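## Task

With two robots, pull the stand's spring pin, lift the post three holes (roughly 11 cm) without ever letting it fall or lowering it quickly, then push the pin back in so it locks the post there. Finally release it and move away. The post must stay up by the pin alone, not because a robot props it, and no robot may tip over or be left leaning.

## Robot and tools

Robots: r1 and r2 are identical Hello Robot Stretch 3 units. Each has a two-wheel differential base (0.33 m long, 0.34 m wide, passive omni wheel at the rear), a lift carriage on a vertical mast, and a telescoping arm that reaches out to the robot's right side, ending in a wrist (yaw, pitch, roll) and a two-finger gripper. The base cannot strafe; to move the gripper forward or back you drive the base. Spins happen about the point midway between the drive wheels, 0.05 m behind the front edge. With arm retracted and wrist folded, a spin sweeps a 0.28 m radius; an unfolded level wrist reaches beyond that.

Frames: each robot reports in its own base frame (origin on the floor between the drive wheels, x forward, y left, z up). hand_pose is the fingertip-contact point in that frame; with all wrist joints at zero its x axis is up, y back toward the mast, z toward the rear. Odometry is the base frame at scene start. The robots do not share a frame, so their relative placement comes only from images, lidar_m, wrist_depth_mm and head_depth_mm.

Tool execute_actions: argument actions is a list holding one action (or empty, which just reports state and images). The action is an object keyed by "r1" and/or "r2". Per robot you may give:
- base: exactly one of translate_m (relative drive from the base's last reported position, metres, -1 to 1, positive forward) or rotate_rad (relative spin, radians, -3.2 to 3.2, positive counter-clockwise seen from above).
- joints: absolute targets by name: lift_m 0 to 1.1 (arm height on mast, m); arm_m 0 to 0.52 (extension, m); wrist_yaw_rad -1.345 to 4.42 (0 along the arm, positive toward the robot's front, 3.0 folded over the base); wrist_pitch_rad -1.57 to 0.451 (0 level, negative tips fingers down); wrist_roll_rad -2.911 to 2.911; gripper_m -0.089 to 0.179 (bigger is wider; actual fingertip gap is less, by about 0.007 nearly shut to 0.025 wide open, and zero below 0.007); head_pan_rad -3.953 to 1.73 (0 forward, -1.57 looks along the arm); head_tilt_rad -1.53 to 0.419 (negative down).
- contact_limits: only arm_m, a motor_effort percent 1 to 100 at which the arm motion halts with contact_stop; lower is softer, too low stops instantly; it also caps holding force until the next action.
All listed motions begin together; an action runs at most 15 s. Anything omitted may keep pushing toward its earlier target without showing in status. Unknown keys or out-of-range numbers reject the whole call. Optional cameras picks images: r1_head_camera, r1_nav_camera, r1_wrist_camera, r2_head_camera, r2_nav_camera, r2_wrist_camera, or all (default); [] gives none. If a result reports a stop, later motion calls in the same reply are skipped.

wait(seconds 0 to 10) lets the scene run with no new commands and returns state and images. zoom_image(camera, region [x0,y0,x1,y1] pixels, at most 504 by 504, origin top-left) enlarges part of the latest full image. finished_scene(scene) ends the current scene irreversibly and reports success; the post must remain locked afterwards. Between calls each robot keeps its last command.

Results: base_status and joint_status give how each motion ended: done (for the base, wheels turned the commanded amount, slip included), off_target (stalled away from target, maybe still pushing), contact_stop, time_out, torque_fault. After the last three the old target is dropped; the arm or lift after contact_stop goes slack until commanded again, so a loaded lift may creep down. on_its_own covers uncommanded joints; its "held at" value is the held target, not the position. motor_effort is percent of maximum, positive toward higher values, peak in brackets, with sizeable fixed and random error; an off-range rest effort suggests a load or push. Positive wheel effort drives forward. base_odometry counts wheel turns; heading -3.142 to 3.142, left positive; turned_by_wheels and turned_by_imu give turn since the last result; base_tilt in degrees (forward/right positive) carries a fixed bias up to about 4 degrees. lidar_m: 12 distances in 30-degree sectors, first straight ahead, going counter-clockwise (4th left, 7th rear, 10th right), '-' means nothing seen; its plane is 0.17 m high, range 0.15 to 12 m, blind to clear objects and its own robot, partly hidden by the mast and, with the lift low, by the robot's parts. wrist_depth_mm (45 to 1000) and head_depth_mm (280 to 4000) are 7x7 median depth grids from top-left; head images arrive rotated sideways.

Speed: base goes 0.30 m/s and 1.9 rad/s only when stowed (lift_m under 0.30, arm_m under 0.03, wrist_yaw_rad over 2.54); otherwise 0.10 m/s and 0.63 rad/s. Two robots given the same drive can differ up to 2.5 cm per metre.

Gripping: command gripper_m below the object's width to hold; to let go, open at least 0.02 beyond where contact occurred. Neither reading nor status confirms a grasp; squeezing too hard triggers a stall guard that eases force. Resend a different value to re-squeeze.

Hazards: the post falls when the pin is pulled unless a gripper is holding it, and a fast descent also fails. Robots must never press against each other; once bases touch, any further drive is a hard press. Fold or unfold the wrist only with lift_m 0.32 to 0.95, pitch -0.4, roll near 0; folded, the lift may go down to 0.25. With yaw below -0.4 keep pitch at -0.5 or lower. Pushing into something rigid with the gripper above about 0.45 m can tip the robot, especially on a repeated push or with a raised contact limit; driving while gripping something fixed, or snagging furniture (worst backing up), can tip it too. If tilted, reverse the last move in small steps, release what it pushes, and lower lift_m to about 0.2 if still leaning. Wrist servos that strain for several seconds shut off for 10 s (torque_fault).

Each tool is called after "Call:" as name(argument=value, ...), one argument or row to a line, values as JSON.

## Session

Call:
execute_actions(
  actions=[],
)

Scene clock: 0.00 s.
r1.base_odometry: x=+0.000 y=+0.000 heading=+0.000 (m, m, rad; r1's odometry frame)
r1.turned_by_wheels: +0.000 (rad since the last result)
r1.turned_by_imu: +0.000 (rad since the last result)
r1.base_tilt: forward=+1.6 right=+1.8 (deg)
r1.lidar_m: 1.22 1.26 1.72 4.69 5.10 3.69 2.85 1.01 0.74 0.71 0.73 1.00
r1.head_depth_mm: 1142 1154 1165 1170 1192 1212 1219 / 1137 1148 1154 1174 1187 1193 1211 / 1123 1141 1152 1174 1185 1196 1218 / 1129 1137 1146 1164 1171 1192 1203 / 1119 1128 1141 1160 1167 1175 1189 / 1115 1127 1129 1152 1168 1175 1191 / 1110 1120 1133 1144 1155 1169 1180
r1.base_status: not commanded
r1.joint_positions: lift_m=+0.305 arm_m=+0.002 wrist_yaw_rad=+3.120 wrist_pitch_rad=-0.397 wrist_roll_rad=-0.003 gripper_m=+0.037 head_pan_rad=+0.016 head_tilt_rad=+0.010
r1.joint_status: not commanded
r1.motor_effort: left_wheel=+1 right_wheel=+0 lift_m=+24 arm_m=-1 wrist_yaw_rad=+0 wrist_pitch_rad=+8 wrist_roll_rad=+0 gripper_m=+0 head_pan_rad=+0 head_tilt_rad=+2 (%)
r1.hand_pose: x=-0.0164 y=+0.0795 z=+0.3220 quat_wxyz=(+0.147, +0.693, +0.132, +0.693) (m; r1's base frame)
r1.wrist_depth_mm: - - - - - - - / - - - - - - - / - - - - - - - / 808 817 821 829 840 828 838 / 665 661 654 660 681 663 659 / 546 546 556 543 565 559 552 / 467 481 - - 457 474 475
r2.base_odometry: x=+0.000 y=+0.000 heading=+0.000 (m, m, rad; r2's odometry frame)
r2.turned_by_wheels: +0.000 (rad since the last result)
r2.turned_by_imu: +0.000 (rad since the last result)
r2.base_tilt: forward=+1.6 right=-2.8 (deg)
r2.lidar_m: 2.10 1.12 0.93 0.92 1.03 1.45 1.44 1.61 2.60 4.18 4.00 3.32
r2.head_depth_mm: 2107 3098 3151 3158 3120 3173 2292 / 2110 3173 3255 3210 3229 3259 2295 / 2119 3238 3299 3306 3354 3346 2277 / 2133 3267 3394 3401 3423 3340 2295 / 2147 2711 2766 2786 2836 2910 2272 / 1992 2098 2124 2140 2167 2223 2104 / 1698 1698 1721 1728 1753 1760 1793
r2.base_status: not commanded
r2.joint_positions: lift_m=+0.425 arm_m=-0.001 wrist_yaw_rad=+3.076 wrist_pitch_rad=-0.333 wrist_roll_rad=+0.017 gripper_m=+0.037 head_pan_rad=+0.018 head_tilt_rad=-0.017
r2.joint_status: not commanded
r2.motor_effort: left_wheel=-1 right_wheel=+0 lift_m=+28 arm_m=-1 wrist_yaw_rad=+1 wrist_pitch_rad=+6 wrist_roll_rad=+0 gripper_m=+0 head_pan_rad=+0 head_tilt_rad=+0 (%)
r2.hand_pose: x=-0.0060 y=+0.0903 z=+0.4570 quat_wxyz=(+0.141, +0.706, +0.093, +0.687) (m; r2's base frame)
r2.wrist_depth_mm: - 959 914 891 902 823 826 / - - 950 958 935 892 880 / - - - - - 983 948 / - - - - - - 992 / 931 960 - 914 966 897 890 / 801 778 - 752 - 761 737 / 660 660 - 645 627 644 651
pictures: r1_head_camera (sideways: a quarter turn clockwise sets it upright), r1_nav_camera (sideways: a quarter turn counterclockwise sets it upright), r1_wrist_camera, r2_head_camera (sideways: a quarter turn clockwise sets it upright), r2_nav_camera (sideways: a quarter turn counterclockwise sets it upright), r2_wrist_camera
Images, in order (width x height): r1_head_camera 896x504, r1_nav_camera 672x504, r1_wrist_camera 644x364, r2_head_camera 896x504, r2_nav_camera 672x504, r2_wrist_camera 644x364.

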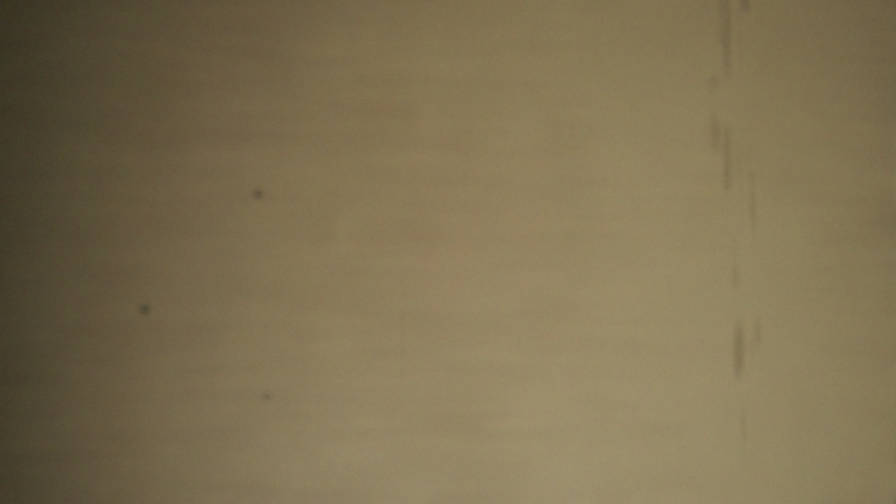

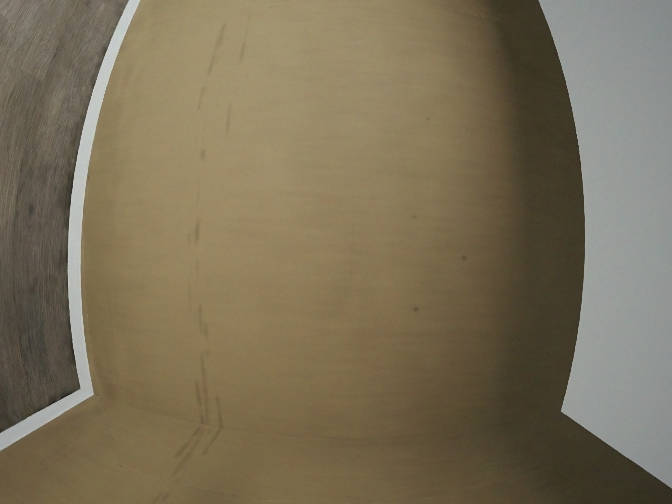

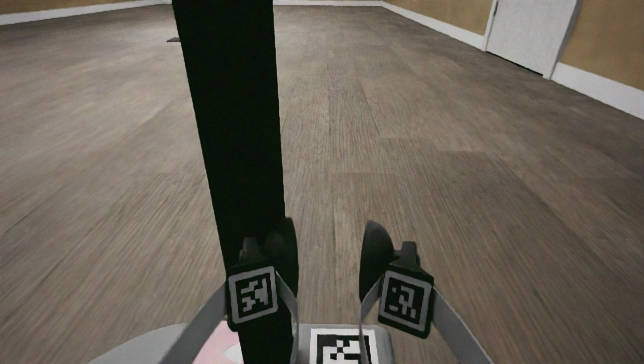

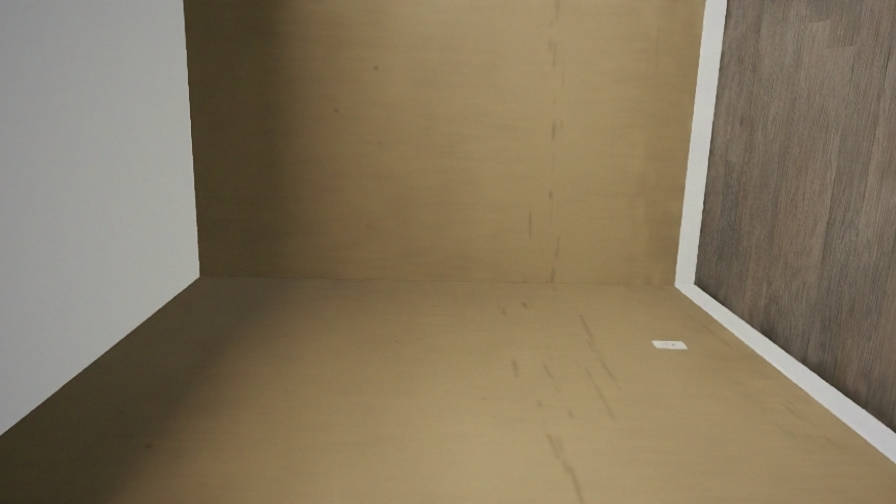

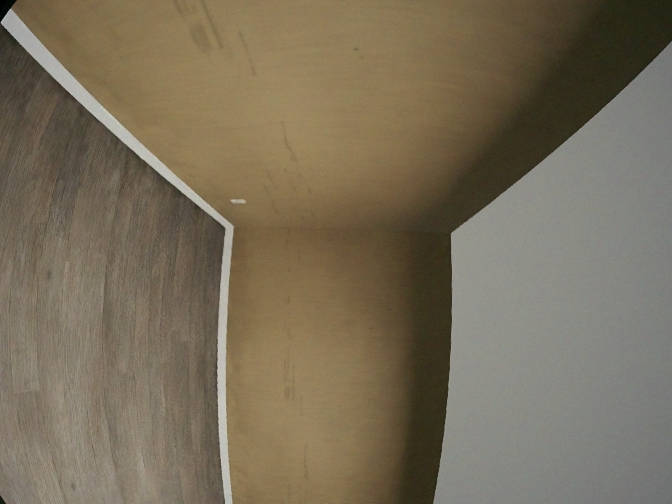

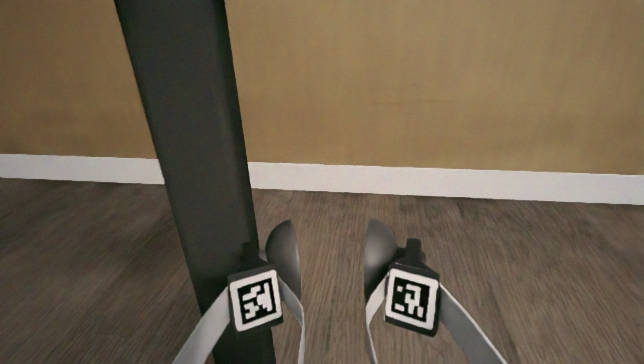

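Call:
execute_actions(
  actions=[
    {"r1":{"base":{"rotate_rad":1.95},"joints":{"lift_m":0.27,"head_tilt_rad":-0.35}},"r2":{"base":{"rotate_rad":-1.3},"joints":{"lift_m":0.27,"wrist_pitch_rad":-0.4,"head_tilt_rad":-0.35}}},
  ],
  cameras=["r1_head_camera","r2_head_camera","r2_nav_camera"],
)

Scene clock: 11.30 s.
r1.base_odometry: x=+0.000 y=+0.000 heading=+1.950 (m, m, rad; r1's odometry frame)
r1.turned_by_wheels: +1.950 (rad since the last result)
r1.turned_by_imu: +1.953 (rad since the last result)
r1.base_tilt: forward=+1.7 right=+1.9 (deg)
r1.lidar_m: 6.29 3.95 3.53 1.25 0.79 0.71 0.71 0.86 1.22 1.23 1.49 2.82
r1.head_depth_mm: - - - 3237 2258 1735 1427 / - - - 3269 2267 1729 1411 / - - - 3167 2228 1736 1415 / - - - 3175 2247 1723 1409 / - - - 3186 2224 1723 1411 / - - - 3105 2192 1707 1402 / - - - 3061 2188 1718 1391
r1.base_status: done
r1.joint_positions: lift_m=+0.270 arm_m=+0.002 wrist_yaw_rad=+3.120 wrist_pitch_rad=-0.398 wrist_roll_rad=-0.003 gripper_m=+0.037 head_pan_rad=+0.016 head_tilt_rad=-0.346
r1.joint_status: all done
r1.motor_effort: left_wheel=-2(8) right_wheel=+3(13) lift_m=+20(21) arm_m=-1(2) wrist_yaw_rad=+1(0) wrist_pitch_rad=+8(8) wrist_roll_rad=+0(0) gripper_m=+0(0) head_pan_rad=+0(1) head_tilt_rad=-2(18) (%)
r1.hand_pose: x=-0.0164 y=+0.0794 z=+0.2874 quat_wxyz=(+0.147, +0.693, +0.133, +0.693) (m; r1's base frame)
r1.wrist_depth_mm: 590 748 - - - - - / 611 778 - - - - - / 631 798 - - - - - / 636 731 751 765 769 763 776 / 603 613 607 607 639 615 620 / 503 499 521 511 527 510 510 / 445 - - - 423 438 440
r2.base_odometry: x=+0.000 y=+0.000 heading=-1.300 (m, m, rad; r2's odometry frame)
r2.turned_by_wheels: -1.300 (rad since the last result)
r2.turned_by_imu: -1.294 (rad since the last result)
r2.base_tilt: forward=+1.6 right=-2.9 (deg)
r2.lidar_m: 4.99 3.52 3.31 1.40 0.97 0.93 0.95 1.24 1.44 1.47 1.93 4.56
r2.head_depth_mm: - - - 3831 2509 1886 1521 / - - - 3770 2540 1891 1517 / - - - 3793 2535 1890 1511 / - - - 3788 2507 1881 1510 / - - - 3747 2499 1885 1506 / - - - 3751 2516 1876 1503 / - - - 3726 2493 1876 1498
r2.base_status: done
r2.joint_positions: lift_m=+0.271 arm_m=-0.001 wrist_yaw_rad=+3.076 wrist_pitch_rad=-0.414 wrist_roll_rad=+0.017 gripper_m=+0.037 head_pan_rad=+0.018 head_tilt_rad=-0.346
r2.joint_status: all done
r2.motor_effort: left_wheel=+2(14) right_wheel=-2(8) lift_m=+10(25) arm_m=-1(0) wrist_yaw_rad=+1(0) wrist_pitch_rad=+6(6) wrist_roll_rad=+0(0) gripper_m=+0(0) head_pan_rad=+1(0) head_tilt_rad=-2(17) (%)
r2.hand_pose: x=-0.0065 y=+0.0810 z=+0.2844 quat_wxyz=(+0.169, +0.702, +0.121, +0.681) (m; r2's base frame)
r2.wrist_depth_mm: 810 960 - - - - - / 833 - - - - - - / 839 932 934 943 933 926 938 / 772 745 751 740 727 728 706 / 623 610 - 604 622 595 578 / 511 520 - 525 - 496 494 / 458 - - - 424 434 430
pictures: r1_head_camera (sideways: a quarter turn clockwise sets it upright), r2_head_camera (sideways: a quarter turn clockwise sets it upright), r2_nav_camera (sideways: a quarter turn counterclockwise sets it upright)
Images, in order (width x height): r1_head_camera 896x504, r2_head_camera 896x504, r2_nav_camera 672x504.

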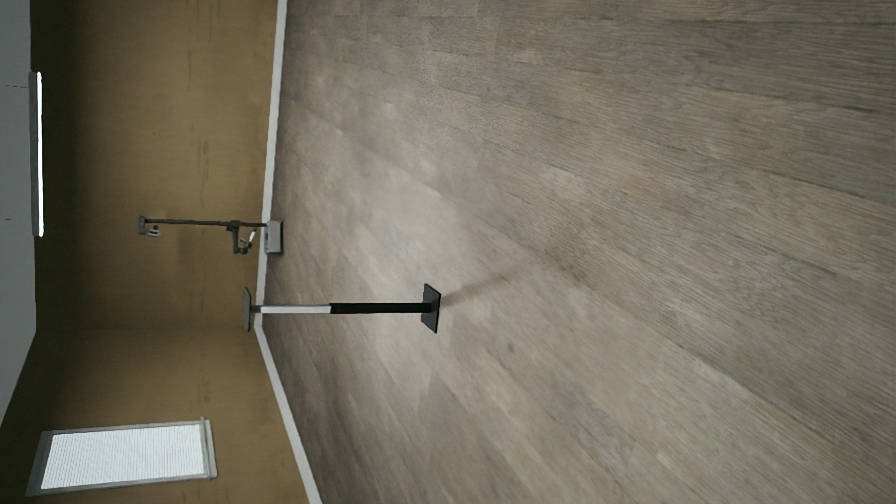

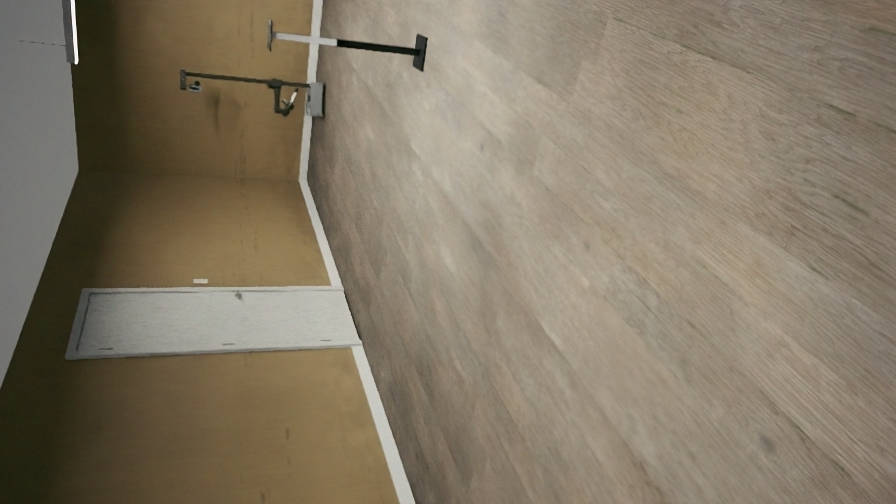

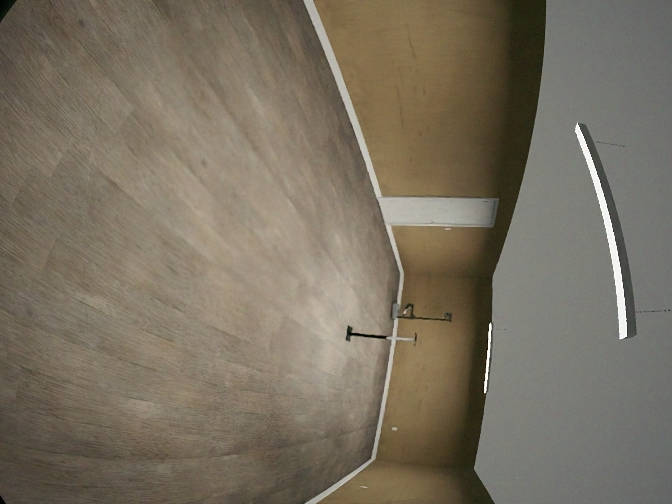

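Call:
zoom_image(
  camera="r1_head_camera",
  region=[230,250,460,370],
)

Call:
zoom_image(
  camera="r2_head_camera",
  region=[250,0,450,100],
)

Call:
execute_actions(
  actions=[
    {"r1":{"base":{"translate_m":1.0}},"r2":{"base":{"rotate_rad":-0.27}}},
  ],
  cameras=[],
)

Call:
execute_actions(
  actions=[
    {"r1":{"base":{"translate_m":0.7},"joints":{"head_tilt_rad":-0.5}},"r2":{"base":{"translate_m":1.0}}},
  ],
  cameras=[],
)

Call:
execute_actions(
  actions=[
    {"r2":{"base":{"translate_m":1.0},"joints":{"head_tilt_rad":-0.5}}},
  ],
  cameras=["r1_head_camera","r2_head_camera"],
)

Region (230, 250, 460, 370) of r1_head_camera's 896x504 image, scaled by 2.191, with more detail than that image has; it fills the top 263 rows of this view, and the rest is white.

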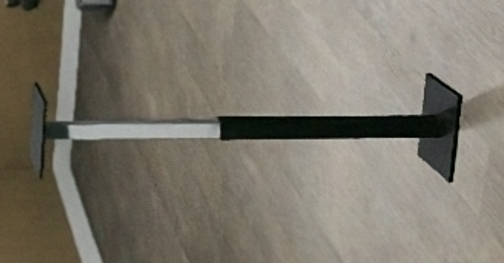

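Region (250, 0, 450, 100) of r2_head_camera's 896x504 image, scaled by 2.520, with more detail than that image has.

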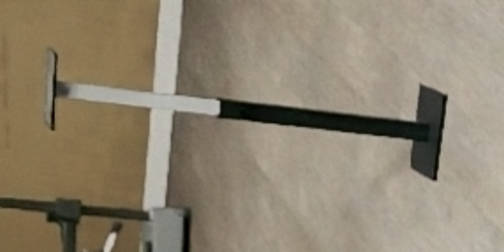

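Scene clock: 24.40 s.
r1.base_odometry: x=-0.370 y=+0.929 heading=+1.950 (m, m, rad; r1's odometry frame)
r1.turned_by_wheels: +0.000 (rad since the last result)
r1.turned_by_imu: +0.002 (rad since the last result)
r1.base_tilt: forward=+1.7 right=+1.9 (deg)
r1.lidar_m: 2.23 3.58 3.21 2.90 1.82 1.64 1.65 1.73 1.56 1.56 1.87 3.65
r1.head_depth_mm: - - - 3210 2266 1734 1412 / - - - 3188 2242 1750 1412 / - - - 3163 2252 1727 1409 / - - - 3182 2231 1716 1413 / - - - 3048 2205 1733 1403 / - - - 3095 2226 1710 1391 / - - - 3071 2187 1713 1402
r1.base_status: done
r1.joint_positions: lift_m=+0.270 arm_m=+0.002 wrist_yaw_rad=+3.120 wrist_pitch_rad=-0.398 wrist_roll_rad=-0.003 gripper_m=+0.037 head_pan_rad=+0.016 head_tilt_rad=-0.346
r1.joint_status: not commanded
r1.motor_effort: left_wheel=-2(5) right_wheel=+3(11) lift_m=+20(20) arm_m=-1(1) wrist_yaw_rad=+0(1) wrist_pitch_rad=+8(8) wrist_roll_rad=+0(0) gripper_m=+0(0) head_pan_rad=+0(0) head_tilt_rad=-1(1) (%)
r1.hand_pose: x=-0.0164 y=+0.0794 z=+0.2874 quat_wxyz=(+0.147, +0.693, +0.133, +0.693) (m; r1's base frame)
r1.wrist_depth_mm: - - - - - - - / - - - - - - - / - - - - - - - / 756 760 759 760 762 760 780 / 597 602 607 606 631 623 618 / 500 501 521 521 531 510 514 / 444 - - - 420 439 436
r2.base_odometry: x=+0.000 y=+0.000 heading=-1.570 (m, m, rad; r2's odometry frame)
r2.turned_by_wheels: -0.270 (rad since the last result)
r2.turned_by_imu: -0.268 (rad since the last result)
r2.base_tilt: forward=+1.6 right=-2.9 (deg)
r2.lidar_m: 7.56 4.01 3.32 2.11 1.12 0.93 0.92 1.03 1.45 1.44 1.61 2.60
r2.head_depth_mm: - - - 3788 2512 1893 1519 / - - - 3799 2526 1889 1520 / - - - 3774 2507 1884 1515 / - - - 3785 2502 1878 1510 / - - - 3773 2497 1887 1499 / - - - 3763 2500 1877 1511 / - - - 3736 2502 1880 1506
r2.base_status: done
r2.joint_positions: lift_m=+0.271 arm_m=-0.001 wrist_yaw_rad=+3.076 wrist_pitch_rad=-0.414 wrist_roll_rad=+0.017 gripper_m=+0.037 head_pan_rad=+0.018 head_tilt_rad=-0.346
r2.joint_status: not commanded
r2.motor_effort: left_wheel=+3(12) right_wheel=-2(10) lift_m=+10(10) arm_m=+0(0) wrist_yaw_rad=+1(1) wrist_pitch_rad=+6(6) wrist_roll_rad=+0(0) gripper_m=+0(1) head_pan_rad=+0(1) head_tilt_rad=-2(1) (%)
r2.hand_pose: x=-0.0065 y=+0.0810 z=+0.2844 quat_wxyz=(+0.169, +0.702, +0.121, +0.681) (m; r2's base frame)
r2.wrist_depth_mm: - - - - - - - / - - - - - - - / 940 987 968 932 933 913 916 / 766 741 733 725 736 708 718 / 619 612 - 599 614 581 585 / 519 513 - 522 - 502 496 / 465 - - - 424 433 435
pictures: none
No camera images: the call's "cameras" was empty. Leave "cameras" out to get every camera's image.

Scene clock: 29.33 s.
r1.base_odometry: x=-0.629 y=+1.579 heading=+1.950 (m, m, rad; r1's odometry frame)
r1.turned_by_wheels: +0.000 (rad since the last result)
r1.turned_by_imu: +0.001 (rad since the last result)
r1.base_tilt: forward=+1.7 right=+1.9 (deg)
r1.lidar_m: 1.54 3.31 2.97 3.01 2.56 2.30 2.30 1.98 1.79 1.77 2.18 4.18
r1.head_depth_mm: - - 3449 2423 1885 1523 1277 / - - 3477 2408 1869 1516 1282 / - - 3427 2395 1856 1521 1278 / - - 3406 2409 1848 1503 1280 / - - 3154 2261 1836 1492 1268 / - - 3328 2360 1841 1490 1264 / - - 3292 2363 1836 1492 1248
r1.base_status: done
r1.joint_positions: lift_m=+0.270 arm_m=+0.002 wrist_yaw_rad=+3.120 wrist_pitch_rad=-0.398 wrist_roll_rad=-0.003 gripper_m=+0.037 head_pan_rad=+0.016 head_tilt_rad=-0.494
r1.joint_status: all done
r1.motor_effort: left_wheel=-1(7) right_wheel=+3(11) lift_m=+20(20) arm_m=-1(1) wrist_yaw_rad=+0(0) wrist_pitch_rad=+8(8) wrist_roll_rad=+0(0) gripper_m=+0(1) head_pan_rad=+0(0) head_tilt_rad=-2(11) (%)
r1.hand_pose: x=-0.0164 y=+0.0794 z=+0.2873 quat_wxyz=(+0.147, +0.693, +0.133, +0.693) (m; r1's base frame)
r1.wrist_depth_mm: - - - - - - - / - - - - - - - / - - - - - - - / 753 770 763 766 766 767 776 / 604 603 604 610 635 616 616 / 504 501 520 512 526 506 514 / 445 - - - 424 437 437
r2.base_odometry: x=+0.001 y=-1.000 heading=-1.570 (m, m, rad; r2's odometry frame)
r2.turned_by_wheels: +0.000 (rad since the last result)
r2.turned_by_imu: +0.003 (rad since the last result)
r2.base_tilt: forward=+1.6 right=-2.9 (deg)
r2.lidar_m: 4.70 3.77 3.12 3.12 2.30 1.91 1.91 1.97 1.64 1.64 1.83 2.96
r2.head_depth_mm: - - - 3795 2508 1892 1511 / - - - 3813 2503 1880 1510 / - - - 3738 2531 1890 1507 / - - - 3467 2512 1873 1509 / - - - 3732 2503 1868 1506 / - - - 3748 2488 1879 1510 / - - - 3753 2491 1875 1506
r2.base_status: done
r2.joint_positions: lift_m=+0.271 arm_m=-0.001 wrist_yaw_rad=+3.076 wrist_pitch_rad=-0.414 wrist_roll_rad=+0.017 gripper_m=+0.037 head_pan_rad=+0.018 head_tilt_rad=-0.347
r2.joint_status: not commanded
r2.motor_effort: left_wheel=+2(16) right_wheel=-2(6) lift_m=+10(10) arm_m=+0(0) wrist_yaw_rad=+1(1) wrist_pitch_rad=+6(6) wrist_roll_rad=+0(0) gripper_m=+0(0) head_pan_rad=+0(1) head_tilt_rad=-2(1) (%)
r2.hand_pose: x=-0.0065 y=+0.0810 z=+0.2844 quat_wxyz=(+0.169, +0.702, +0.121, +0.681) (m; r2's base frame)
r2.wrist_depth_mm: - - - - - - - / - - - - - - - / 992 980 963 930 936 926 908 / 735 744 733 739 732 714 699 / 613 627 - 606 624 579 593 / 524 519 - 524 - 492 491 / 463 - - - 426 430 430
pictures: none
No camera images: the call's "cameras" was empty. Leave "cameras" out to get every camera's image.

Scene clock: 34.27 s.
r1.base_odometry: x=-0.629 y=+1.579 heading=+1.950 (m, m, rad; r1's odometry frame)
r1.turned_by_wheels: +0.000 (rad since the last result)
r1.turned_by_imu: +0.001 (rad since the last result)
r1.base_tilt: forward=+1.6 right=+1.9 (deg)
r1.lidar_m: 1.53 3.31 2.98 3.00 2.55 2.30 2.31 1.99 1.79 1.77 2.18 4.18
r1.head_depth_mm: - - 3457 2406 1871 1519 1287 / - - 3423 2413 1865 1510 1269 / - - 3427 2384 1854 1510 1281 / - - 3342 2376 1868 1510 1273 / - - 3136 2288 1830 1499 1269 / - - 3336 2374 1822 1503 1260 / - - 3275 2354 1846 1504 1262
r1.base_status: not commanded
r1.joint_positions: lift_m=+0.270 arm_m=+0.002 wrist_yaw_rad=+3.120 wrist_pitch_rad=-0.398 wrist_roll_rad=-0.003 gripper_m=+0.037 head_pan_rad=+0.016 head_tilt_rad=-0.494
r1.joint_status: not commanded
r1.motor_effort: left_wheel=-1(2) right_wheel=+3(3) lift_m=+20(20) arm_m=-1(1) wrist_yaw_rad=+0(0) wrist_pitch_rad=+8(8) wrist_roll_rad=+0(0) gripper_m=+1(0) head_pan_rad=+0(0) head_tilt_rad=-2(2) (%)
r1.hand_pose: x=-0.0164 y=+0.0794 z=+0.2873 quat_wxyz=(+0.147, +0.693, +0.133, +0.693) (m; r1's base frame)
r1.wrist_depth_mm: - - - - - - - / - - - - - - - / - - - - - - - / 768 766 751 771 766 768 783 / 603 606 605 616 638 608 613 / 503 504 521 519 527 516 512 / 444 - - - 422 435 435
r2.base_odometry: x=+0.002 y=-2.000 heading=-1.570 (m, m, rad; r2's odometry frame)
r2.turned_by_wheels: +0.000 (rad since the last result)
r2.turned_by_imu: +0.003 (rad since the last result)
r2.base_tilt: forward=+1.6 right=-2.9 (deg)
r2.lidar_m: 2.19 3.52 2.93 2.92 3.28 2.91 2.89 2.21 1.84 1.84 2.06 3.34
r2.head_depth_mm: - - - 2677 2022 1622 1351 / - - - 2686 2027 1603 1341 / - - - 2700 2030 1612 1341 / - - 3828 2575 2027 1602 1343 / - - 3763 2696 2001 1606 1342 / - - - 2709 2010 1610 1350 / - - - 2708 2013 1609 1352
r2.base_status: done
r2.joint_positions: lift_m=+0.271 arm_m=-0.001 wrist_yaw_rad=+3.076 wrist_pitch_rad=-0.414 wrist_roll_rad=+0.017 gripper_m=+0.037 head_pan_rad=+0.018 head_tilt_rad=-0.495
r2.joint_status: all done
r2.motor_effort: left_wheel=+1(16) right_wheel=-2(4) lift_m=+11(10) arm_m=+0(0) wrist_yaw_rad=+1(1) wrist_pitch_rad=+6(6) wrist_roll_rad=+0(0) gripper_m=+0(0) head_pan_rad=+0(0) head_tilt_rad=-2(12) (%)
r2.hand_pose: x=-0.0065 y=+0.0810 z=+0.2844 quat_wxyz=(+0.169, +0.702, +0.121, +0.681) (m; r2's base frame)
r2.wrist_depth_mm: - - - - - - - / - - - - - - - / - 969 929 915 932 909 920 / 774 733 734 732 739 730 721 / 620 608 - 607 620 595 586 / 517 514 - 536 - 502 500 / 453 - - - 427 431 434
pictures: r1_head_camera (sideways: a quarter turn clockwise sets it upright), r2_head_camera (sideways: a quarter turn clockwise sets it upright)
Images, in order (width x height): r1_head_camera 896x504, r2_head_camera 896x504.

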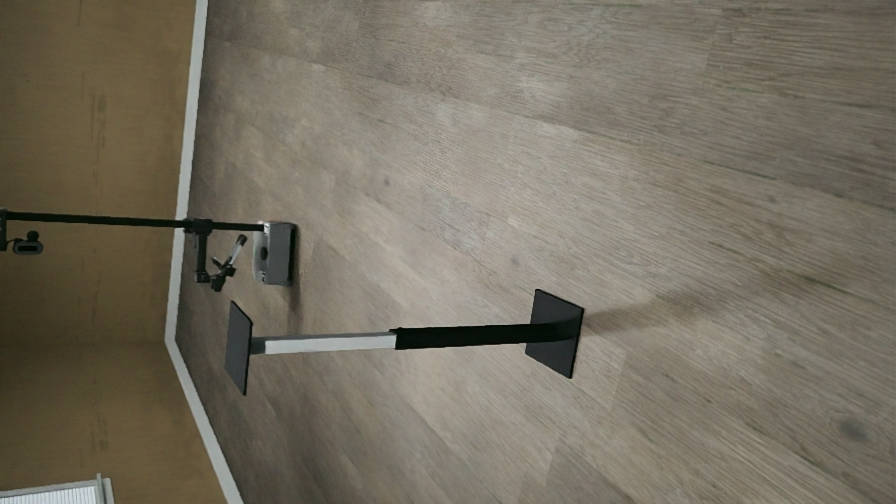

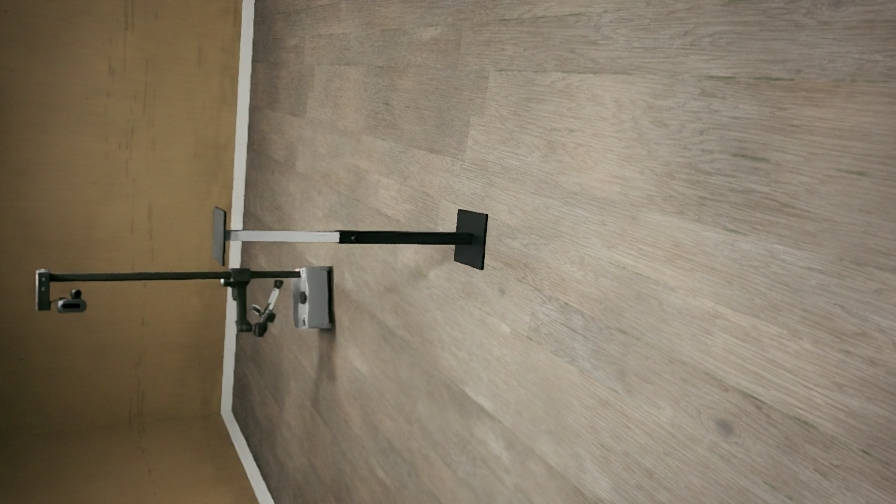

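Call:
execute_actions(
  actions=[
    {"r1":{"base":{"rotate_rad":0.42}},"r2":{"base":{"rotate_rad":0.087}}},
  ],
  cameras=[],
)

Call:
execute_actions(
  actions=[
    {"r1":{"base":{"translate_m":1.0}},"r2":{"base":{"translate_m":1.0}}},
  ],
  cameras=[],
)

Call:
execute_actions(
  actions=[
    {"r1":{"base":{"rotate_rad":0.81},"joints":{"lift_m":0.6,"head_pan_rad":-1.57,"head_tilt_rad":-0.7}},"r2":{"base":{"translate_m":0.55}}},
  ],
  cameras=[],
)

Call:
execute_actions(
  actions=[
    {"r1":{"base":{"translate_m":0.04},"joints":{"lift_m":0.68,"wrist_yaw_rad":0,"gripper_m":0.14}},"r2":{"base":{"rotate_rad":1.284},"joints":{"lift_m":0.45,"head_pan_rad":-1.57,"head_tilt_rad":-0.8}}},
  ],
  cameras=[],
)

Call:
execute_actions(
  actions=[
    {"r1":{"joints":{"wrist_pitch_rad":0}},"r2":{"joints":{"wrist_yaw_rad":0,"gripper_m":0.11}}},
  ],
  cameras=[],
)

Call:
execute_actions(
  actions=[
    {"r2":{"joints":{"wrist_pitch_rad":0}}},
  ],
  cameras=["r1_head_camera","r2_head_camera","r1_wrist_camera","r2_wrist_camera"],
)

Scene clock: 59.83 s.
r1.base_odometry: x=-0.629 y=+1.579 heading=+2.370 (m, m, rad; r1's odometry frame)
r1.turned_by_wheels: +0.420 (rad since the last result)
r1.turned_by_imu: +0.422 (rad since the last result)
r1.base_tilt: forward=+1.7 right=+1.9 (deg)
r1.lidar_m: 3.51 2.99 2.98 2.71 2.30 2.30 2.11 1.79 1.77 2.01 3.42 1.54
r1.head_depth_mm: - - 3057 2429 1872 1522 1281 / - - 3423 2319 1804 1511 1279 / - - 3449 2367 1851 1513 1275 / 3670 - 3401 2404 1861 1512 1265 / 3361 3684 3343 2393 1833 1498 1261 / 3117 3339 3369 2368 1842 1497 1265 / 2817 3130 3147 2343 1817 1486 1266
r1.base_status: done
r1.joint_positions: lift_m=+0.270 arm_m=+0.002 wrist_yaw_rad=+3.120 wrist_pitch_rad=-0.398 wrist_roll_rad=-0.003 gripper_m=+0.037 head_pan_rad=+0.016 head_tilt_rad=-0.494
r1.joint_status: not commanded
r1.motor_effort: left_wheel=-2(8) right_wheel=+3(9) lift_m=+21(20) arm_m=-1(2) wrist_yaw_rad=+0(0) wrist_pitch_rad=+8(8) wrist_roll_rad=+0(0) gripper_m=+0(1) head_pan_rad=+0(0) head_tilt_rad=-3(2) (%)
r1.hand_pose: x=-0.0164 y=+0.0794 z=+0.2873 quat_wxyz=(+0.147, +0.693, +0.133, +0.693) (m; r1's base frame)
r1.wrist_depth_mm: - - - - - - - / - - - - - - - / - - - - - - - / 751 756 763 770 771 756 774 / 608 604 605 606 634 612 610 / 504 501 518 517 523 511 512 / 442 - - - 422 438 436
r2.base_odometry: x=+0.002 y=-2.000 heading=-1.483 (m, m, rad; r2's odometry frame)
r2.turned_by_wheels: +0.087 (rad since the last result)
r2.turned_by_imu: +0.086 (rad since the last result)
r2.base_tilt: forward=+1.6 right=-2.8 (deg)
r2.lidar_m: 2.19 3.30 2.92 2.93 3.29 2.89 2.90 2.10 1.84 1.84 2.16 3.87
r2.head_depth_mm: - - - 2711 2006 1607 1350 / - - - 2704 2021 1615 1348 / - - 3791 2550 2030 1609 1340 / - - 3749 2691 2026 1614 1346 / - - - 2716 2024 1608 1352 / - - - 2703 2026 1608 1348 / - - - 2686 2022 1613 1352
r2.base_status: done
r2.joint_positions: lift_m=+0.271 arm_m=-0.001 wrist_yaw_rad=+3.076 wrist_pitch_rad=-0.414 wrist_roll_rad=+0.017 gripper_m=+0.037 head_pan_rad=+0.018 head_tilt_rad=-0.495
r2.joint_status: not commanded
r2.motor_effort: left_wheel=-4(13) right_wheel=+3(9) lift_m=+10(10) arm_m=+0(0) wrist_yaw_rad=+1(1) wrist_pitch_rad=+6(6) wrist_roll_rad=+0(0) gripper_m=+0(0) head_pan_rad=+0(0) head_tilt_rad=-2(2) (%)
r2.hand_pose: x=-0.0065 y=+0.0810 z=+0.2844 quat_wxyz=(+0.169, +0.702, +0.121, +0.681) (m; r2's base frame)
r2.wrist_depth_mm: - - - - - - - / - - - - - - - / - 958 950 921 917 900 917 / 755 741 726 720 718 730 715 / 624 619 - 597 632 588 586 / 519 511 - 521 - 505 493 / 470 - - - 432 431 428
pictures: none
No camera images: the call's "cameras" was empty. Leave "cameras" out to get every camera's image.

Scene clock: 64.83 s.
r1.base_odometry: x=-1.345 y=+2.277 heading=+2.369 (m, m, rad; r1's odometry frame)
r1.turned_by_wheels: +0.000 (rad since the last result)
r1.turned_by_imu: +0.001 (rad since the last result)
r1.base_tilt: forward=+1.6 right=+1.9 (deg)
r1.lidar_m: 2.71 2.31 2.30 2.62 3.02 3.01 2.92 2.45 2.46 2.81 0.67 0.66
r1.head_depth_mm: - - 3451 2443 1881 1532 1280 / 3606 - 3419 2440 1878 1520 1276 / 3210 3567 3372 2404 1850 1513 1272 / 2868 3221 3304 2370 1859 1512 1275 / 2616 2845 3030 2387 1836 1495 1262 / 2406 2602 2832 2363 1817 1503 1273 / 2215 2377 2625 2334 1807 1501 1261
r1.base_status: done
r1.joint_positions: lift_m=+0.270 arm_m=+0.002 wrist_yaw_rad=+3.120 wrist_pitch_rad=-0.398 wrist_roll_rad=-0.003 gripper_m=+0.037 head_pan_rad=+0.016 head_tilt_rad=-0.495
r1.joint_status: not commanded
r1.motor_effort: left_wheel=-1(5) right_wheel=+3(10) lift_m=+20(20) arm_m=-1(1) wrist_yaw_rad=+0(0) wrist_pitch_rad=+8(8) wrist_roll_rad=+0(0) gripper_m=+0(0) head_pan_rad=+0(0) head_tilt_rad=-2(2) (%)
r1.hand_pose: x=-0.0164 y=+0.0794 z=+0.2873 quat_wxyz=(+0.147, +0.693, +0.133, +0.693) (m; r1's base frame)
r1.wrist_depth_mm: - - - - - - - / - - - - - - - / - - - - - - - / 741 765 762 766 763 771 772 / 604 604 605 610 640 617 610 / 501 508 526 515 529 511 512 / 447 - - - 422 435 440
r2.base_odometry: x=+0.090 y=-2.996 heading=-1.483 (m, m, rad; r2's odometry frame)
r2.turned_by_wheels: +0.000 (rad since the last result)
r2.turned_by_imu: +0.003 (rad since the last result)
r2.base_tilt: forward=+1.6 right=-2.9 (deg)
r2.lidar_m: 1.19 2.99 2.63 2.64 3.11 3.85 3.86 2.42 2.12 2.13 2.50 4.48
r2.head_depth_mm: 1628 - 3848 2681 2015 1620 1348 / - - 3524 2094 2023 1617 1343 / - - - 2578 1958 1593 1349 / - - - 2696 2026 1613 1341 / - - - 2684 2016 1620 1345 / - - - 2707 2026 1618 1341 / 3998 - - 2704 2025 1604 1346
r2.base_status: done
r2.joint_positions: lift_m=+0.271 arm_m=-0.001 wrist_yaw_rad=+3.076 wrist_pitch_rad=-0.414 wrist_roll_rad=+0.017 gripper_m=+0.037 head_pan_rad=+0.018 head_tilt_rad=-0.495
r2.joint_status: not commanded
r2.motor_effort: left_wheel=-4(11) right_wheel=+3(10) lift_m=+10(10) arm_m=+0(1) wrist_yaw_rad=+0(1) wrist_pitch_rad=+6(6) wrist_roll_rad=+0(0) gripper_m=-1(0) head_pan_rad=+0(0) head_tilt_rad=-2(2) (%)
r2.hand_pose: x=-0.0065 y=+0.0810 z=+0.2844 quat_wxyz=(+0.169, +0.702, +0.121, +0.681) (m; r2's base frame)
r2.wrist_depth_mm: - - - - - - - / - - - - - - - / - 974 951 947 952 920 922 / 772 749 748 736 731 721 733 / 611 615 - 605 627 582 589 / 523 517 - 527 - 507 498 / 462 - - - 425 435 432
pictures: none
No camera images: the call's "cameras" was empty. Leave "cameras" out to get every camera's image.

Scene clock: 68.67 s.
r1.base_odometry: x=-1.345 y=+2.277 heading=-3.104 (m, m, rad; r1's odometry frame)
r1.turned_by_wheels: +0.810 (rad since the last result)
r1.turned_by_imu: +0.814 (rad since the last result)
r1.base_tilt: forward=+1.7 right=+1.9 (deg)
r1.lidar_m: 2.30 2.38 3.15 3.02 3.13 2.57 2.45 2.55 3.45 0.66 3.34 2.40
r1.head_depth_mm: - 3130 2327 1880 1584 1349 1181 / - 3051 2332 1881 1568 1339 1183 / - 3097 2240 1845 1551 1331 1192 / - 2931 762 1707 1475 1301 1164 / - 3023 762 1712 1558 1317 1187 / - 2951 2195 1838 1530 1310 1159 / - 2974 2243 1827 1512 1314 1161
r1.base_status: done
r1.joint_positions: lift_m=+0.600 arm_m=+0.002 wrist_yaw_rad=+3.120 wrist_pitch_rad=-0.398 wrist_roll_rad=-0.003 gripper_m=+0.037 head_pan_rad=-1.563 head_tilt_rad=-0.691
r1.joint_status: all done
r1.motor_effort: left_wheel=-2(7) right_wheel=+3(8) lift_m=+28(30) arm_m=-1(1) wrist_yaw_rad=+1(0) wrist_pitch_rad=+8(8) wrist_roll_rad=+0(0) gripper_m=+1(1) head_pan_rad=-4(46) head_tilt_rad=-3(16) (%)
r1.hand_pose: x=-0.0164 y=+0.0794 z=+0.6169 quat_wxyz=(+0.148, +0.693, +0.133, +0.693) (m; r1's base frame)
r1.wrist_depth_mm: - - - - - - - / - - - - - - - / - - - - - - - / - - - - - - - / - - - - - - - / 904 901 921 909 934 896 910 / 772 766 751 766 750 789 781
r2.base_odometry: x=+0.138 y=-3.544 heading=-1.483 (m, m, rad; r2's odometry frame)
r2.turned_by_wheels: +0.000 (rad since the last result)
r2.turned_by_imu: +0.002 (rad since the last result)
r2.base_tilt: forward=+1.6 right=-2.9 (deg)
r2.lidar_m: 0.64 2.79 2.47 2.48 2.92 4.39 4.36 2.60 2.29 2.29 2.70 0.65
r2.head_depth_mm: 3654 3874 3394 1211 1674 1564 1344 / 3821 - 1419 2578 761 1501 1266 / 3898 - - 2698 1936 1580 1349 / - - - 2702 2018 1612 1343 / - - - 2713 2007 1614 1350 / - - - 2692 2016 1608 1351 / 3691 3870 3797 2689 2029 1605 1347
r2.base_status: done
r2.joint_positions: lift_m=+0.271 arm_m=-0.001 wrist_yaw_rad=+3.076 wrist_pitch_rad=-0.414 wrist_roll_rad=+0.017 gripper_m=+0.037 head_pan_rad=+0.018 head_tilt_rad=-0.495
r2.joint_status: not commanded
r2.motor_effort: left_wheel=-4(11) right_wheel=+3(9) lift_m=+11(11) arm_m=+0(1) wrist_yaw_rad=+1(1) wrist_pitch_rad=+6(6) wrist_roll_rad=+0(0) gripper_m=+0(0) head_pan_rad=+0(0) head_tilt_rad=-2(1) (%)
r2.hand_pose: x=-0.0065 y=+0.0810 z=+0.2843 quat_wxyz=(+0.169, +0.702, +0.121, +0.681) (m; r2's base frame)
r2.wrist_depth_mm: - - - - - - - / - - - - - - - / 967 996 937 943 945 940 919 / 748 763 733 700 729 724 707 / 621 599 - 598 607 587 581 / 510 517 - 531 - 499 500 / 461 - - - 430 434 432
pictures: none
No camera images: the call's "cameras" was empty. Leave "cameras" out to get every camera's image.

Scene clock: 71.63 s.
r1.base_odometry: x=-1.385 y=+2.276 heading=-3.104 (m, m, rad; r1's odometry frame)
r1.turned_by_wheels: +0.000 (rad since the last result)
r1.turned_by_imu: +0.001 (rad since the last result)
r1.base_tilt: forward=+1.7 right=+1.9 (deg)
r1.lidar_m: 2.26 2.34 3.15 3.02 3.14 2.61 2.49 2.59 3.51 0.67 3.28 2.36
r1.head_depth_mm: - 3130 2350 1864 1554 1332 1198 / - 3093 2319 1885 1553 1337 1211 / - 3032 2083 1873 1545 1300 1199 / - 3045 753 1621 1478 1329 - / - 1409 2045 1660 1535 1295 1157 / - 2965 2265 1780 1525 1317 1158 / - 2936 2242 1809 1539 1312 1156
r1.base_status: done
r1.joint_positions: lift_m=+0.680 arm_m=+0.002 wrist_yaw_rad=+0.002 wrist_pitch_rad=-0.398 wrist_roll_rad=-0.003 gripper_m=+0.140 head_pan_rad=-1.563 head_tilt_rad=-0.691
r1.joint_status: all done
r1.motor_effort: left_wheel=-2(3) right_wheel=+3(9) lift_m=+28(28) arm_m=-1(1) wrist_yaw_rad=-1(3) wrist_pitch_rad=+8(8) wrist_roll_rad=+0(0) gripper_m=+0(90) head_pan_rad=-4(4) head_tilt_rad=-4(4) (%)
r1.hand_pose: x=-0.0210 y=-0.3742 z=+0.6969 quat_wxyz=(+0.694, +0.141, -0.692, -0.139) (m; r1's base frame)
r1.wrist_depth_mm: - - - - - - - / - - - 887 - - - / - - - - - - - / - - - - - - - / - - - - - - - / - - - 973 - - - / 867 829 861 818 867 859 881
r2.base_odometry: x=+0.138 y=-3.544 heading=-0.199 (m, m, rad; r2's odometry frame)
r2.turned_by_wheels: +1.284 (rad since the last result)
r2.turned_by_imu: +1.278 (rad since the last result)
r2.base_tilt: forward=+1.6 right=-2.9 (deg)
r2.lidar_m: 2.47 2.58 3.56 4.37 3.19 2.37 2.28 2.37 3.27 0.64 3.48 2.56
r2.head_depth_mm: 3751 2791 2174 1793 1517 1314 1170 / 3754 2792 2179 1787 1521 1323 1170 / 3825 2676 1823 1726 1518 1317 1163 / 1221 2608 730 1648 1458 1297 1188 / 3523 2811 2003 1759 1526 1324 1169 / 3827 2809 2199 1815 1516 1324 1175 / 3903 2849 2209 1798 1529 1324 1171
r2.base_status: done
r2.joint_positions: lift_m=+0.449 arm_m=-0.001 wrist_yaw_rad=+3.076 wrist_pitch_rad=-0.414 wrist_roll_rad=+0.017 gripper_m=+0.037 head_pan_rad=-1.563 head_tilt_rad=-0.790
r2.joint_status: all done
r2.motor_effort: left_wheel=-4(14) right_wheel=+3(10) lift_m=+40(44) arm_m=+0(0) wrist_yaw_rad=+0(0) wrist_pitch_rad=+6(6) wrist_roll_rad=+0(0) gripper_m=+0(0) head_pan_rad=-3(36) head_tilt_rad=-3(18) (%)
r2.hand_pose: x=-0.0065 y=+0.0809 z=+0.4629 quat_wxyz=(+0.169, +0.702, +0.121, +0.681) (m; r2's base frame)
r2.wrist_depth_mm: - - - - - - - / - - - - - - - / - - - - - - - / - - - - - - - / 907 901 - 859 874 867 816 / 756 741 - 731 - 726 709 / 638 640 - 653 623 615 622
pictures: none
No camera images: the call's "cameras" was empty. Leave "cameras" out to get every camera's image.

Scene clock: 74.17 s.
r1.base_odometry: x=-1.385 y=+2.276 heading=-3.104 (m, m, rad; r1's odometry frame)
r1.turned_by_wheels: +0.000 (rad since the last result)
r1.turned_by_imu: +0.001 (rad since the last result)
r1.base_tilt: forward=+1.7 right=+1.9 (deg)
r1.lidar_m: 2.26 2.34 3.15 3.02 3.14 2.61 2.49 2.59 3.49 0.66 3.26 2.36
r1.head_depth_mm: - 3146 2327 1886 1572 1338 1203 / - 3115 2321 1871 1560 1345 1219 / - 3027 2070 1839 1586 1337 1216 / - 3045 756 1609 1478 1350 - / - 1424 2082 1663 1557 1331 1165 / - 2950 2253 1751 1535 1316 1150 / - 2983 2256 1817 1519 1314 1150
r1.base_status: not commanded
r1.joint_positions: lift_m=+0.680 arm_m=+0.002 wrist_yaw_rad=+0.002 wrist_pitch_rad=-0.027 wrist_roll_rad=-0.003 gripper_m=+0.140 head_pan_rad=-1.563 head_tilt_rad=-0.691
r1.joint_status: all done
r1.motor_effort: left_wheel=-1(1) right_wheel=+3(3) lift_m=+28(29) arm_m=-1(2) wrist_yaw_rad=-1(2) wrist_pitch_rad=+14(14) wrist_roll_rad=+0(0) gripper_m=+0(0) head_pan_rad=-4(4) head_tilt_rad=-2(3) (%)
r1.hand_pose: x=-0.0209 y=-0.4029 z=+0.7875 quat_wxyz=(+0.708, +0.011, -0.706, -0.009) (m; r1's base frame)
r1.wrist_depth_mm: - - - - - - - / - - - - - - - / - - - - - - - / - - - - - - - / - - - - - - - / - - - - - - - / - - - - - - -
r2.base_odometry: x=+0.138 y=-3.544 heading=-0.199 (m, m, rad; r2's odometry frame)
r2.turned_by_wheels: +0.000 (rad since the last result)
r2.turned_by_imu: +0.000 (rad since the last result)
r2.base_tilt: forward=+1.6 right=-2.8 (deg)
r2.lidar_m: 2.48 2.58 3.57 4.37 3.22 2.36 2.29 2.38 3.27 0.65 3.49 2.56
r2.head_depth_mm: 3802 2804 2196 1784 1511 1318 1165 / 3769 2831 2178 1788 1514 1317 1165 / 3831 2687 1993 1710 1516 1323 1192 / 1221 1495 731 1649 1453 1311 1167 / 3509 2828 2009 1753 1523 1325 1167 / 3790 2813 2196 1808 1531 1325 1168 / 3845 2823 2197 1822 1534 1323 1172
r2.base_status: not commanded
r2.joint_positions: lift_m=+0.449 arm_m=-0.001 wrist_yaw_rad=+0.003 wrist_pitch_rad=-0.414 wrist_roll_rad=+0.017 gripper_m=+0.110 head_pan_rad=-1.563 head_tilt_rad=-0.790
r2.joint_status: all done
r2.motor_effort: left_wheel=-4(4) right_wheel=+3(2) lift_m=+40(40) arm_m=-1(0) wrist_yaw_rad=-3(0) wrist_pitch_rad=+6(6) wrist_roll_rad=+0(0) gripper_m=+0(98) head_pan_rad=-3(3) head_tilt_rad=-4(2) (%)
r2.hand_pose: x=-0.0209 y=-0.3684 z=+0.4629 quat_wxyz=(+0.686, +0.145, -0.697, -0.146) (m; r2's base frame)
r2.wrist_depth_mm: - - - - - - - / - - - - - - - / - - - - - - - / - - - - - - - / 886 901 896 836 845 868 849 / 757 733 710 699 735 744 709 / 649 619 621 623 635 599 623
pictures: none
No camera images: the call's "cameras" was empty. Leave "cameras" out to get every camera's image.

Scene clock: 75.20 s.
r1.base_odometry: x=-1.385 y=+2.276 heading=-3.104 (m, m, rad; r1's odometry frame)
r1.turned_by_wheels: +0.000 (rad since the last result)
r1.turned_by_imu: +0.000 (rad since the last result)
r1.base_tilt: forward=+1.7 right=+1.9 (deg)
r1.lidar_m: 2.26 2.34 3.16 3.01 3.14 2.61 2.48 2.60 3.49 0.67 3.25 2.35
r1.head_depth_mm: - 3121 2335 1876 1578 1350 1200 / - 3126 2304 1872 1578 1350 1216 / - 3056 2108 1855 1598 1329 1217 / - 3040 755 1611 1468 1350 - / - 1419 2087 1673 1577 1327 1161 / - 2987 2255 1789 1525 1309 1158 / - 2950 2239 1802 1512 1313 1152
r1.base_status: not commanded
r1.joint_positions: lift_m=+0.680 arm_m=+0.002 wrist_yaw_rad=+0.002 wrist_pitch_rad=-0.027 wrist_roll_rad=-0.003 gripper_m=+0.140 head_pan_rad=-1.563 head_tilt_rad=-0.691
r1.joint_status: not commanded
r1.motor_effort: left_wheel=-1(1) right_wheel=+3(3) lift_m=+28(28) arm_m=-2(1) wrist_yaw_rad=-2(1) wrist_pitch_rad=+14(14) wrist_roll_rad=+0(0) gripper_m=+1(1) head_pan_rad=-4(4) head_tilt_rad=-3(3) (%)
r1.hand_pose: x=-0.0209 y=-0.4029 z=+0.7875 quat_wxyz=(+0.708, +0.011, -0.706, -0.009) (m; r1's base frame)
r1.wrist_depth_mm: - - - - - - - / - - - - - - - / - - - - - - - / - - - - - - - / - - - 883 - - - / - - - - - - - / - - - - - - -
r2.base_odometry: x=+0.138 y=-3.544 heading=-0.199 (m, m, rad; r2's odometry frame)
r2.turned_by_wheels: +0.000 (rad since the last result)
r2.turned_by_imu: +0.000 (rad since the last result)
r2.base_tilt: forward=+1.6 right=-2.8 (deg)
r2.lidar_m: 2.48 2.58 3.55 4.37 3.17 2.36 2.28 2.37 3.27 0.65 3.46 2.56
r2.head_depth_mm: 3767 2768 2159 1787 1510 1313 1163 / 3794 2794 2172 1790 1518 1318 1168 / 3775 2669 2002 1728 1521 1305 1164 / 1213 1491 729 1644 1451 1296 1167 / 3527 2802 2012 1750 1525 1325 1166 / 3786 2821 2204 1809 1530 1325 1175 / 3833 2827 2211 1811 1535 1329 1174
r2.base_status: not commanded
r2.joint_positions: lift_m=+0.449 arm_m=-0.001 wrist_yaw_rad=+0.003 wrist_pitch_rad=-0.026 wrist_roll_rad=+0.017 gripper_m=+0.110 head_pan_rad=-1.563 head_tilt_rad=-0.790
r2.joint_status: all done
r2.motor_effort: left_wheel=-3(4) right_wheel=+3(2) lift_m=+39(40) arm_m=+0(0) wrist_yaw_rad=-3(3) wrist_pitch_rad=+11(11) wrist_roll_rad=+0(0) gripper_m=+0(0) head_pan_rad=-3(3) head_tilt_rad=-3(3) (%)
r2.hand_pose: x=-0.0208 y=-0.3990 z=+0.5572 quat_wxyz=(+0.701, +0.010, -0.713, -0.009) (m; r2's base frame)
r2.wrist_depth_mm: - - - 890 - - - / - - - - - - - / - - - - - - - / - - - - - - - / - - - - - - - / - - - - - - - / - 940 - 927 - 921 942
pictures: r1_head_camera (sideways: a quarter turn clockwise sets it upright), r1_wrist_camera, r2_head_camera (sideways: a quarter turn clockwise sets it upright), r2_wrist_camera
Images, in order (width x height): r1_head_camera 896x504, r1_wrist_camera 644x364, r2_head_camera 896x504, r2_wrist_camera 644x364.

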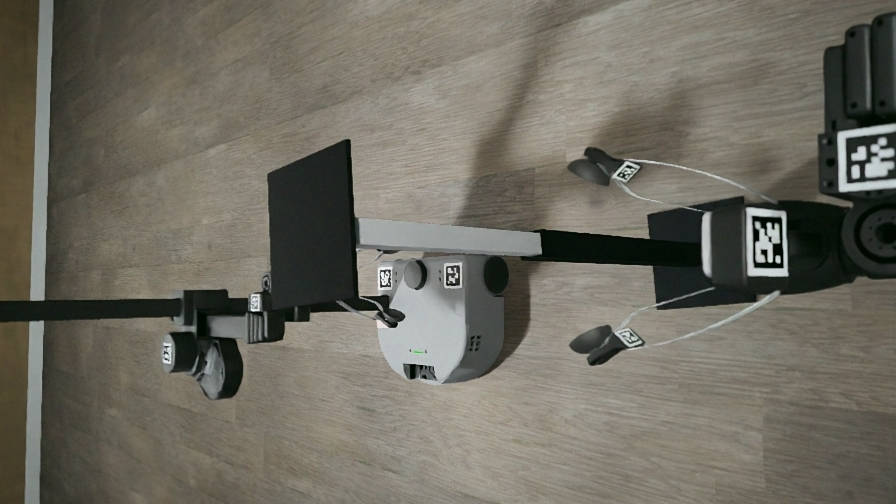

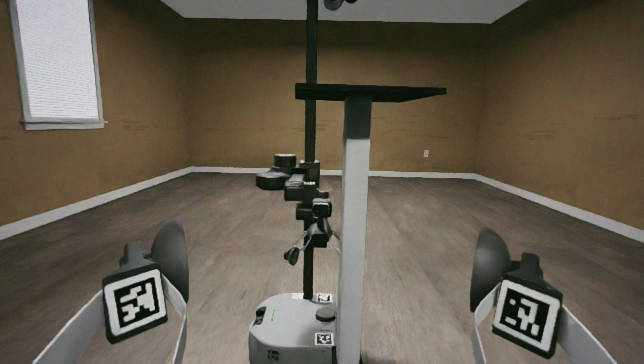

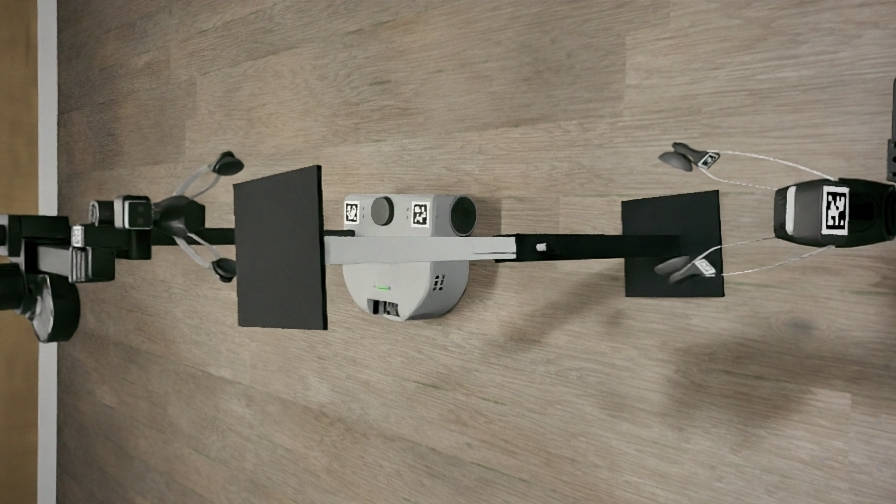

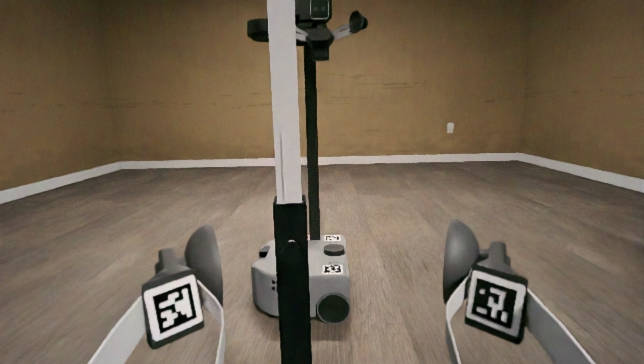

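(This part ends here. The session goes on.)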